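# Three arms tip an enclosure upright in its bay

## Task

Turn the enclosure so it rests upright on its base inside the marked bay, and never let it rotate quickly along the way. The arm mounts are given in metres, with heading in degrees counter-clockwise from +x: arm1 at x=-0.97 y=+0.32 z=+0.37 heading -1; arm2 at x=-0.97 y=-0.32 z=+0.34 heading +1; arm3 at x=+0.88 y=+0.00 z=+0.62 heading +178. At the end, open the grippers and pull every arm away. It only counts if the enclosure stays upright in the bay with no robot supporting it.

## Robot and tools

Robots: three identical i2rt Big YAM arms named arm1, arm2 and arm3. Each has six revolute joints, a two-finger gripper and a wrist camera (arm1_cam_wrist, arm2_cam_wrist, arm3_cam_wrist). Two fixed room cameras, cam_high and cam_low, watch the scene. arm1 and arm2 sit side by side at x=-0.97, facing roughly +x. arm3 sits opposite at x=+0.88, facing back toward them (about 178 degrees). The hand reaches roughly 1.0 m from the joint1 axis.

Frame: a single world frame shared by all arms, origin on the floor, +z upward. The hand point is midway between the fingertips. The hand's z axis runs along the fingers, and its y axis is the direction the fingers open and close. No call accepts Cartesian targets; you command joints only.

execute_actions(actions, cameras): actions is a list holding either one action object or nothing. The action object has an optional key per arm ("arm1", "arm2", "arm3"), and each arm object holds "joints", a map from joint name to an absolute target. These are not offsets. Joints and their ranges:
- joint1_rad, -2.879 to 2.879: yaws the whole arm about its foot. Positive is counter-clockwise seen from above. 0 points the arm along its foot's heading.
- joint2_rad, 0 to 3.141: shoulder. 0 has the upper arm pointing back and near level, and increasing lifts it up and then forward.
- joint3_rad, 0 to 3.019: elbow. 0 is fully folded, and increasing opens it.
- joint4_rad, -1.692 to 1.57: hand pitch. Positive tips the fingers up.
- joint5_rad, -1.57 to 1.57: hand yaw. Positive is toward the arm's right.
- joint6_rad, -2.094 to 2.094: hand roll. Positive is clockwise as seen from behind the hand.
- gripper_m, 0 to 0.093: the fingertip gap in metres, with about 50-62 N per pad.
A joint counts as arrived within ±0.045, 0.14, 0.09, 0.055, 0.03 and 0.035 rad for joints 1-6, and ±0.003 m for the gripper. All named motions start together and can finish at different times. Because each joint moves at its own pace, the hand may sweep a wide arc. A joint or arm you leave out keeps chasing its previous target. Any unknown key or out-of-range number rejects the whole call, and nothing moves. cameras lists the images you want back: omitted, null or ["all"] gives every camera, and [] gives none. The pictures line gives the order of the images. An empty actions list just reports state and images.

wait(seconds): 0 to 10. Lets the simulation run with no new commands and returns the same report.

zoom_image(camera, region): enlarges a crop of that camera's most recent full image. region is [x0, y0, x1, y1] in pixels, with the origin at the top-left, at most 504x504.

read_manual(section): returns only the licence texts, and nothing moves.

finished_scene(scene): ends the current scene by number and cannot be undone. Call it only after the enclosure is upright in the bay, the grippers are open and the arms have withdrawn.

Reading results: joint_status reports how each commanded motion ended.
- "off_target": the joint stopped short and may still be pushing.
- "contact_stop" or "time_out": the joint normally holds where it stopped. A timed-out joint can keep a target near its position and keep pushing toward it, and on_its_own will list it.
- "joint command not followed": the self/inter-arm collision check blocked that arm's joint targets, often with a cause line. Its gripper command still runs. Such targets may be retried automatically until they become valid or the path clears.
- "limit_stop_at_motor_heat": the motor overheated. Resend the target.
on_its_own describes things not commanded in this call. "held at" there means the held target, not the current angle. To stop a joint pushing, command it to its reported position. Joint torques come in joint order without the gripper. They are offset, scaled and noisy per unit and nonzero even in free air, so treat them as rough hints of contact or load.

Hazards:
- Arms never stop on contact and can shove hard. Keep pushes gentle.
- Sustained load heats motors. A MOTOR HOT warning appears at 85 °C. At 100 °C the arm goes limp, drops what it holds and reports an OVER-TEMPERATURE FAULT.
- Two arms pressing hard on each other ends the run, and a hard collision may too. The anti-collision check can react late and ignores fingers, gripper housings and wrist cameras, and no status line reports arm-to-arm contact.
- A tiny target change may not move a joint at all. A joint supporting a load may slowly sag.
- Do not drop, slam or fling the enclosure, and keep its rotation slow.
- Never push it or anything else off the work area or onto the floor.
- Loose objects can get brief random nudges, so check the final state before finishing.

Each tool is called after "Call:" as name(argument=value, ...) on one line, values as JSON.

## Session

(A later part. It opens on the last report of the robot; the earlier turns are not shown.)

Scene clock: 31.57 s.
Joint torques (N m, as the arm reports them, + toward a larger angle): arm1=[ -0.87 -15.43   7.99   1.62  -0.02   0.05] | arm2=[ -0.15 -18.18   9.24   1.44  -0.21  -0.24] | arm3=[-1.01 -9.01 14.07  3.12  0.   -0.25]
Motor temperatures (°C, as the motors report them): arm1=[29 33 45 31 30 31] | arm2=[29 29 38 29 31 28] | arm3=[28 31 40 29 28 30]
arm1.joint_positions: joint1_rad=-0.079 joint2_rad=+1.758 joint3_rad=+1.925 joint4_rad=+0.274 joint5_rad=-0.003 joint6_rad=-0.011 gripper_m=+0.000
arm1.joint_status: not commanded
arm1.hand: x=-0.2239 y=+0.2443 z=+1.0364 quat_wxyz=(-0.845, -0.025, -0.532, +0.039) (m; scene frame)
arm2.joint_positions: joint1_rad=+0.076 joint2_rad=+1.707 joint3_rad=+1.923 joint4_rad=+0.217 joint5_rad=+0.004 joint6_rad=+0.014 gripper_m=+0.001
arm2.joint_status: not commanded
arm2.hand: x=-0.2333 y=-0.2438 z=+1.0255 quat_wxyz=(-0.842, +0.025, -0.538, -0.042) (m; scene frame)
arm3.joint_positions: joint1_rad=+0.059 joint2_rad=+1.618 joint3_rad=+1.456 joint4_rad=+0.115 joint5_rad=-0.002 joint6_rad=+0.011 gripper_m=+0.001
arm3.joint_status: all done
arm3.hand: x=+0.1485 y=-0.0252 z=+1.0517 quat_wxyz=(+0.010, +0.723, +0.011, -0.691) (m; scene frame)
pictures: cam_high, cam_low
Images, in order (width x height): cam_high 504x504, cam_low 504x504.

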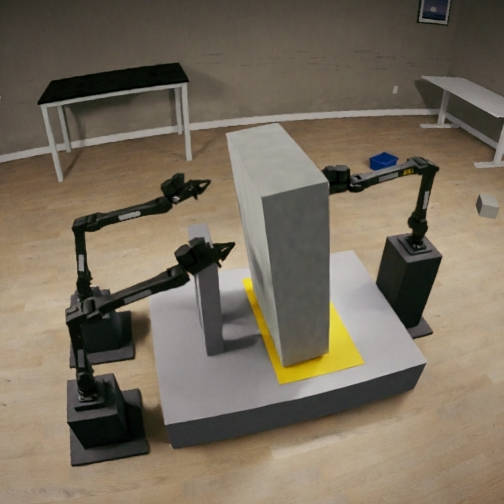

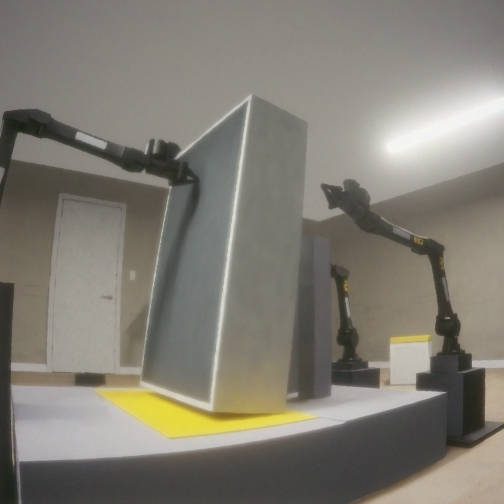

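Call:
execute_actions(actions=[{"arm3":{"joints":{"joint2_rad":1.647,"joint3_rad":1.383,"joint4_rad":0.24}}}], cameras=["cam_high","cam_low"])

Call:
zoom_image(camera="cam_high", region=[240, 140, 366, 266])

Call:
zoom_image(camera="cam_high", region=[250, 290, 376, 416])

Scene clock: 33.07 s.
Joint torques (N m, as the arm reports them, + toward a larger angle): arm1=[ -0.89 -15.     7.98   1.64  -0.03   0.05] | arm2=[  0.08 -17.63   9.4    1.45  -0.2   -0.24] | arm3=[-1.52 -6.67 15.11  3.25  0.03 -0.28]
Motor temperatures (°C, as the motors report them): arm1=[29 33 45 31 30 31] | arm2=[29 29 37 29 31 28] | arm3=[28 31 41 29 28 30]
arm1.joint_positions: joint1_rad=-0.079 joint2_rad=+1.758 joint3_rad=+1.925 joint4_rad=+0.274 joint5_rad=-0.003 joint6_rad=-0.011 gripper_m=+0.000
arm1.joint_status: not commanded
arm1.hand: x=-0.2239 y=+0.2443 z=+1.0364 quat_wxyz=(-0.845, -0.025, -0.532, +0.039) (m; scene frame)
arm2.joint_positions: joint1_rad=+0.076 joint2_rad=+1.707 joint3_rad=+1.923 joint4_rad=+0.217 joint5_rad=+0.004 joint6_rad=+0.014 gripper_m=+0.001
arm2.joint_status: not commanded
arm2.hand: x=-0.2333 y=-0.2438 z=+1.0255 quat_wxyz=(-0.842, +0.025, -0.538, -0.042) (m; scene frame)
arm3.joint_positions: joint1_rad=+0.061 joint2_rad=+1.538 joint3_rad=+1.318 joint4_rad=+0.209 joint5_rad=-0.003 joint6_rad=+0.011 gripper_m=+0.001
arm3.joint_status: all done
arm3.hand: x=+0.1828 y=-0.0256 z=+1.0444 quat_wxyz=(+0.011, +0.711, +0.012, -0.703) (m; scene frame)
pictures: cam_high, cam_low
Images, in order (width x height): cam_high 504x504, cam_low 504x504.

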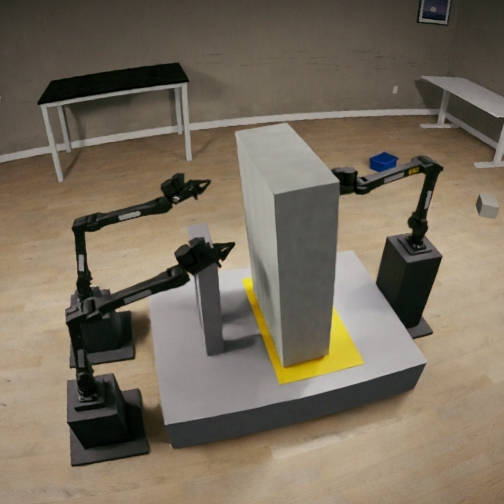

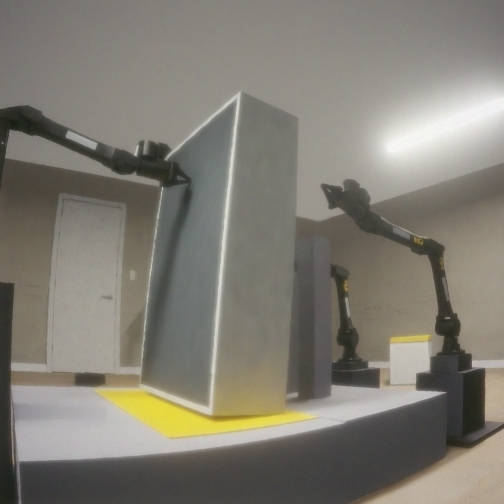

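Region (240, 140, 366, 266) of cam_high's 504x504 image, scaled by 4.000, with more detail than that image has.

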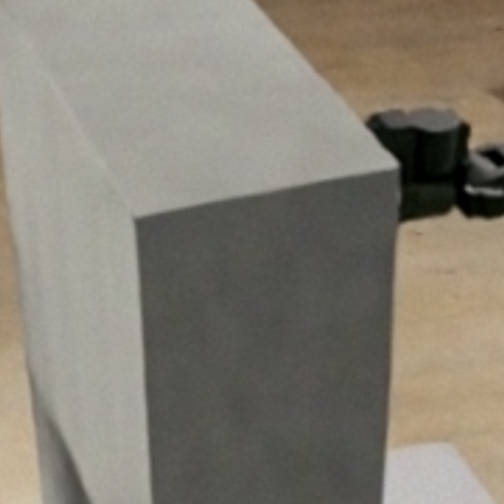

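Region (250, 290, 376, 416) of cam_high's 504x504 image, scaled by 4.000, with more detail than that image has.

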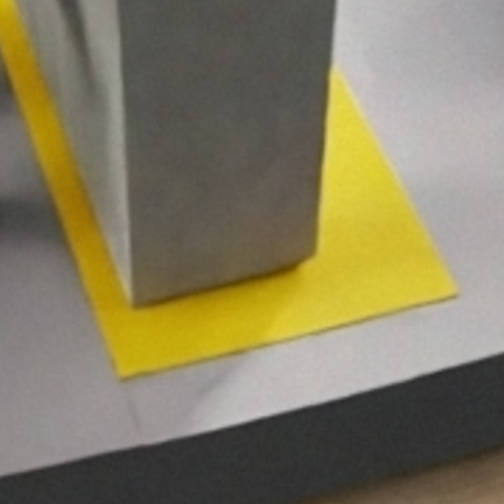

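Call:
execute_actions(actions=[{"arm3":{"joints":{"joint3_rad":1.24,"joint4_rad":0.212}}}], cameras=["cam_high","cam_low"])

Call:
zoom_image(camera="cam_high", region=[250, 140, 376, 266])

Call:
zoom_image(camera="cam_low", region=[190, 360, 316, 440])

Scene clock: 35.20 s.
Joint torques (N m, as the arm reports them, + toward a larger angle): arm1=[ -0.87 -14.99   7.98   1.63  -0.02   0.06] | arm2=[ -0.53 -17.94   9.31   1.39  -0.21  -0.24] | arm3=[-1.56  1.93 13.09  1.85  0.07 -0.25]
Motor temperatures (°C, as the motors report them): arm1=[29 33 44 31 30 31] | arm2=[29 30 37 29 31 28] | arm3=[28 31 41 29 28 30]
arm1.joint_positions: joint1_rad=-0.079 joint2_rad=+1.758 joint3_rad=+1.925 joint4_rad=+0.274 joint5_rad=-0.003 joint6_rad=-0.011 gripper_m=+0.000
arm1.joint_status: not commanded
arm1.hand: x=-0.2239 y=+0.2443 z=+1.0364 quat_wxyz=(-0.845, -0.025, -0.532, +0.039) (m; scene frame)
arm2.joint_positions: joint1_rad=+0.076 joint2_rad=+1.707 joint3_rad=+1.923 joint4_rad=+0.217 joint5_rad=+0.004 joint6_rad=+0.014 gripper_m=+0.001
arm2.joint_status: not commanded
arm2.hand: x=-0.2333 y=-0.2438 z=+1.0255 quat_wxyz=(-0.842, +0.025, -0.538, -0.042) (m; scene frame)
arm3.joint_positions: joint1_rad=+0.064 joint2_rad=+1.454 joint3_rad=+1.202 joint4_rad=+0.221 joint5_rad=-0.004 joint6_rad=+0.008 gripper_m=+0.001
arm3.joint_status: all done
arm3.hand: x=+0.2181 y=-0.0263 z=+1.0314 quat_wxyz=(+0.012, +0.717, +0.014, -0.697) (m; scene frame)
pictures: cam_high, cam_low
Images, in order (width x height): cam_high 504x504, cam_low 504x504.

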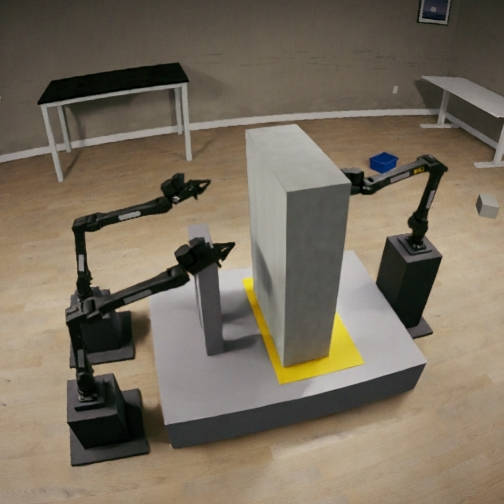

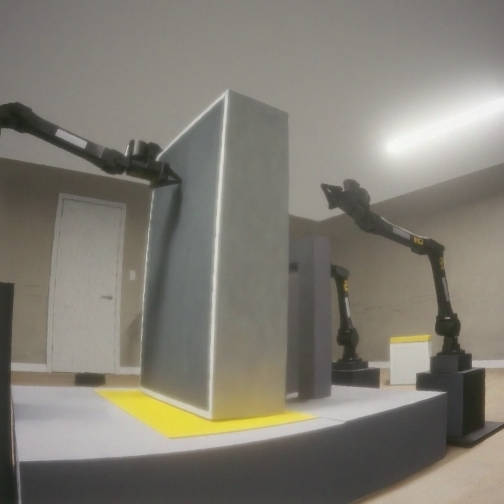

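Region (250, 140, 376, 266) of cam_high's 504x504 image, scaled by 4.000, with more detail than that image has.

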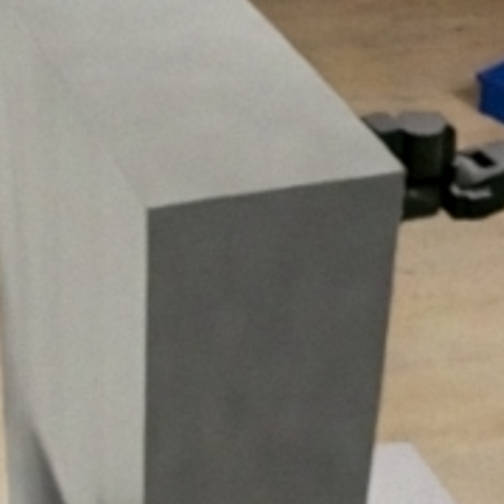

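Region (190, 360, 316, 440) of cam_low's 504x504 image, scaled by 4.000, with more detail than that image has; it fills the top 320 rows of this view, and the rest is white.

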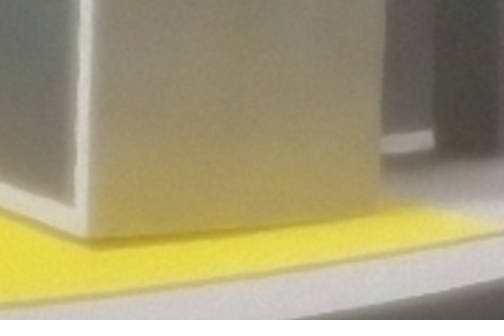

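Call:
execute_actions(actions=[{"arm3":{"joints":{"joint3_rad":1.107}}}], cameras=["cam_high","cam_low"])

Call:
zoom_image(camera="cam_high", region=[260, 140, 386, 266])

Call:
zoom_image(camera="cam_low", region=[190, 360, 316, 440])

Scene clock: 37.13 s.
Joint torques (N m, as the arm reports them, + toward a larger angle): arm1=[ -0.87 -15.04   7.99   1.62  -0.02   0.05] | arm2=[ -0.26 -17.86   9.37   1.38  -0.21  -0.23] | arm3=[-1.76  7.78 10.56  0.45  0.16 -0.23]
Motor temperatures (°C, as the motors report them): arm1=[29 33 44 31 30 31] | arm2=[29 30 37 29 31 28] | arm3=[28 31 41 29 28 30]
arm1.joint_positions: joint1_rad=-0.079 joint2_rad=+1.758 joint3_rad=+1.925 joint4_rad=+0.274 joint5_rad=-0.003 joint6_rad=-0.011 gripper_m=+0.000
arm1.joint_status: not commanded
arm1.hand: x=-0.2239 y=+0.2443 z=+1.0364 quat_wxyz=(-0.845, -0.025, -0.532, +0.039) (m; scene frame)
arm2.joint_positions: joint1_rad=+0.076 joint2_rad=+1.707 joint3_rad=+1.923 joint4_rad=+0.217 joint5_rad=+0.004 joint6_rad=+0.014 gripper_m=+0.001
arm2.joint_status: not commanded
arm2.hand: x=-0.2333 y=-0.2438 z=+1.0255 quat_wxyz=(-0.842, +0.025, -0.538, -0.042) (m; scene frame)
arm3.joint_positions: joint1_rad=+0.066 joint2_rad=+1.391 joint3_rad=+1.106 joint4_rad=+0.253 joint5_rad=-0.006 joint6_rad=+0.007 gripper_m=+0.001
arm3.joint_status: all done
arm3.hand: x=+0.2456 y=-0.0266 z=+1.0201 quat_wxyz=(+0.012, +0.717, +0.016, -0.696) (m; scene frame)
pictures: cam_high, cam_low
Images, in order (width x height): cam_high 504x504, cam_low 504x504.

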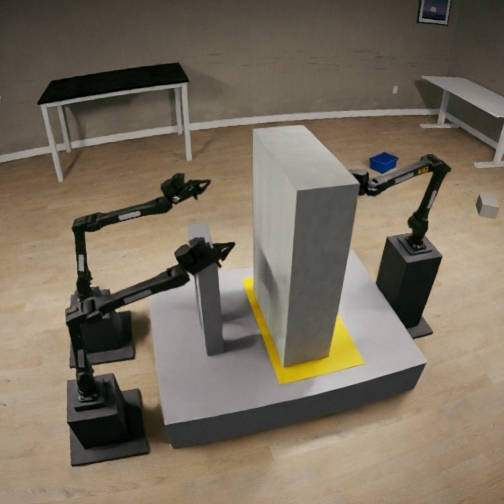

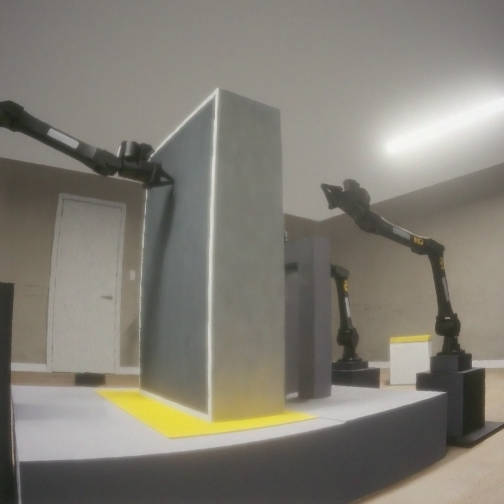

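Region (260, 140, 386, 266) of cam_high's 504x504 image, scaled by 4.000, with more detail than that image has.

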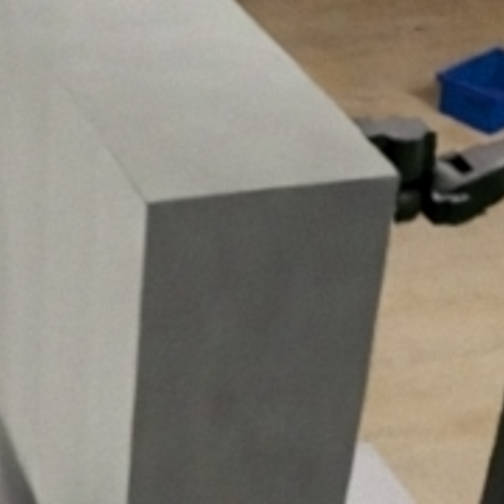

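Region (190, 360, 316, 440) of cam_low's 504x504 image, scaled by 4.000, with more detail than that image has; it fills the top 320 rows of this view, and the rest is white.

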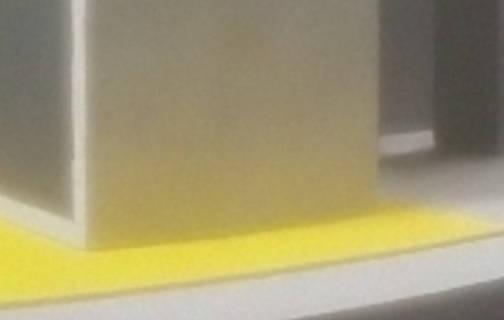

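Call:
execute_actions(actions=[{"arm1":{"joints":{"joint2_rad":1.35,"joint3_rad":1.6}},"arm2":{"joints":{"joint2_rad":1.3,"joint3_rad":1.6}},"arm3":{"joints":{"joint2_rad":0.78}}}], cameras=["cam_high","cam_low"])

Call:
zoom_image(camera="cam_high", region=[230, 260, 386, 416])

Scene clock: 39.67 s.
Joint torques (N m, as the arm reports them, + toward a larger angle): arm1=[ -0.93 -10.75   8.16   1.69  -0.02   0.05] | arm2=[ -0.05 -10.54   9.36   1.59  -0.27  -0.25] | arm3=[-0.87 -2.44 10.13  1.62  0.08 -0.25]
Motor temperatures (°C, as the motors report them): arm1=[29 33 44 31 30 31] | arm2=[29 30 37 29 31 28] | arm3=[28 31 41 29 28 30]
arm1.joint_positions: joint1_rad=-0.079 joint2_rad=+1.354 joint3_rad=+1.608 joint4_rad=+0.270 joint5_rad=-0.003 joint6_rad=-0.011 gripper_m=+0.000
arm1.joint_status: all done
arm1.hand: x=-0.3927 y=+0.2588 z=+1.1109 quat_wxyz=(-0.867, -0.023, -0.497, +0.041) (m; scene frame)
arm2.joint_positions: joint1_rad=+0.076 joint2_rad=+1.297 joint3_rad=+1.601 joint4_rad=+0.212 joint5_rad=+0.004 joint6_rad=+0.014 gripper_m=+0.001
arm2.joint_status: all done
arm2.hand: x=-0.4068 y=-0.2598 z=+1.0935 quat_wxyz=(-0.863, +0.023, -0.502, -0.044) (m; scene frame)
arm3.joint_positions: joint1_rad=+0.064 joint2_rad=+0.783 joint3_rad=+1.100 joint4_rad=+0.214 joint5_rad=-0.004 joint6_rad=+0.007 gripper_m=+0.001
arm3.joint_status: all done
arm3.hand: x=+0.5032 y=-0.0205 z=+1.3090 quat_wxyz=(+0.016, +0.496, +0.013, -0.868) (m; scene frame)
pictures: cam_high, cam_low
Images, in order (width x height): cam_high 504x504, cam_low 504x504.

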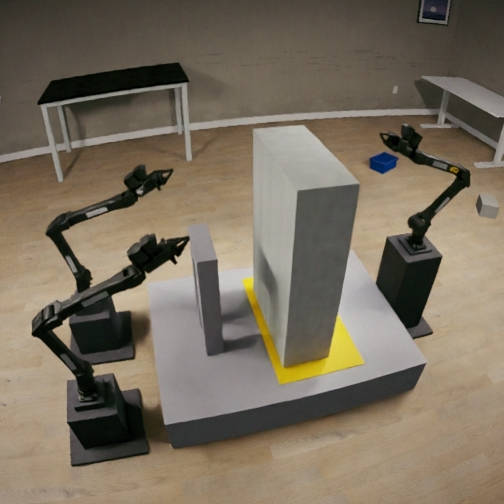

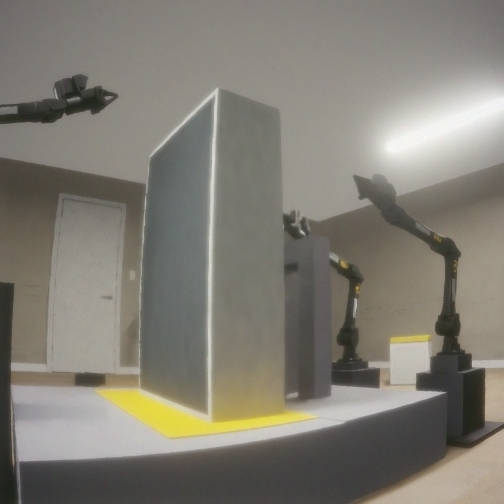

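Region (230, 260, 386, 416) of cam_high's 504x504 image, scaled by 3.231, with more detail than that image has.

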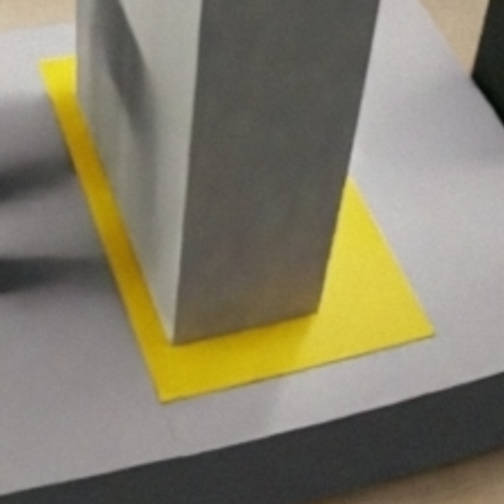

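The enclosure is upright inside the bay and all three arms are clear.

Call:
finished_scene(scene=2)

The scene is finished: the task was done.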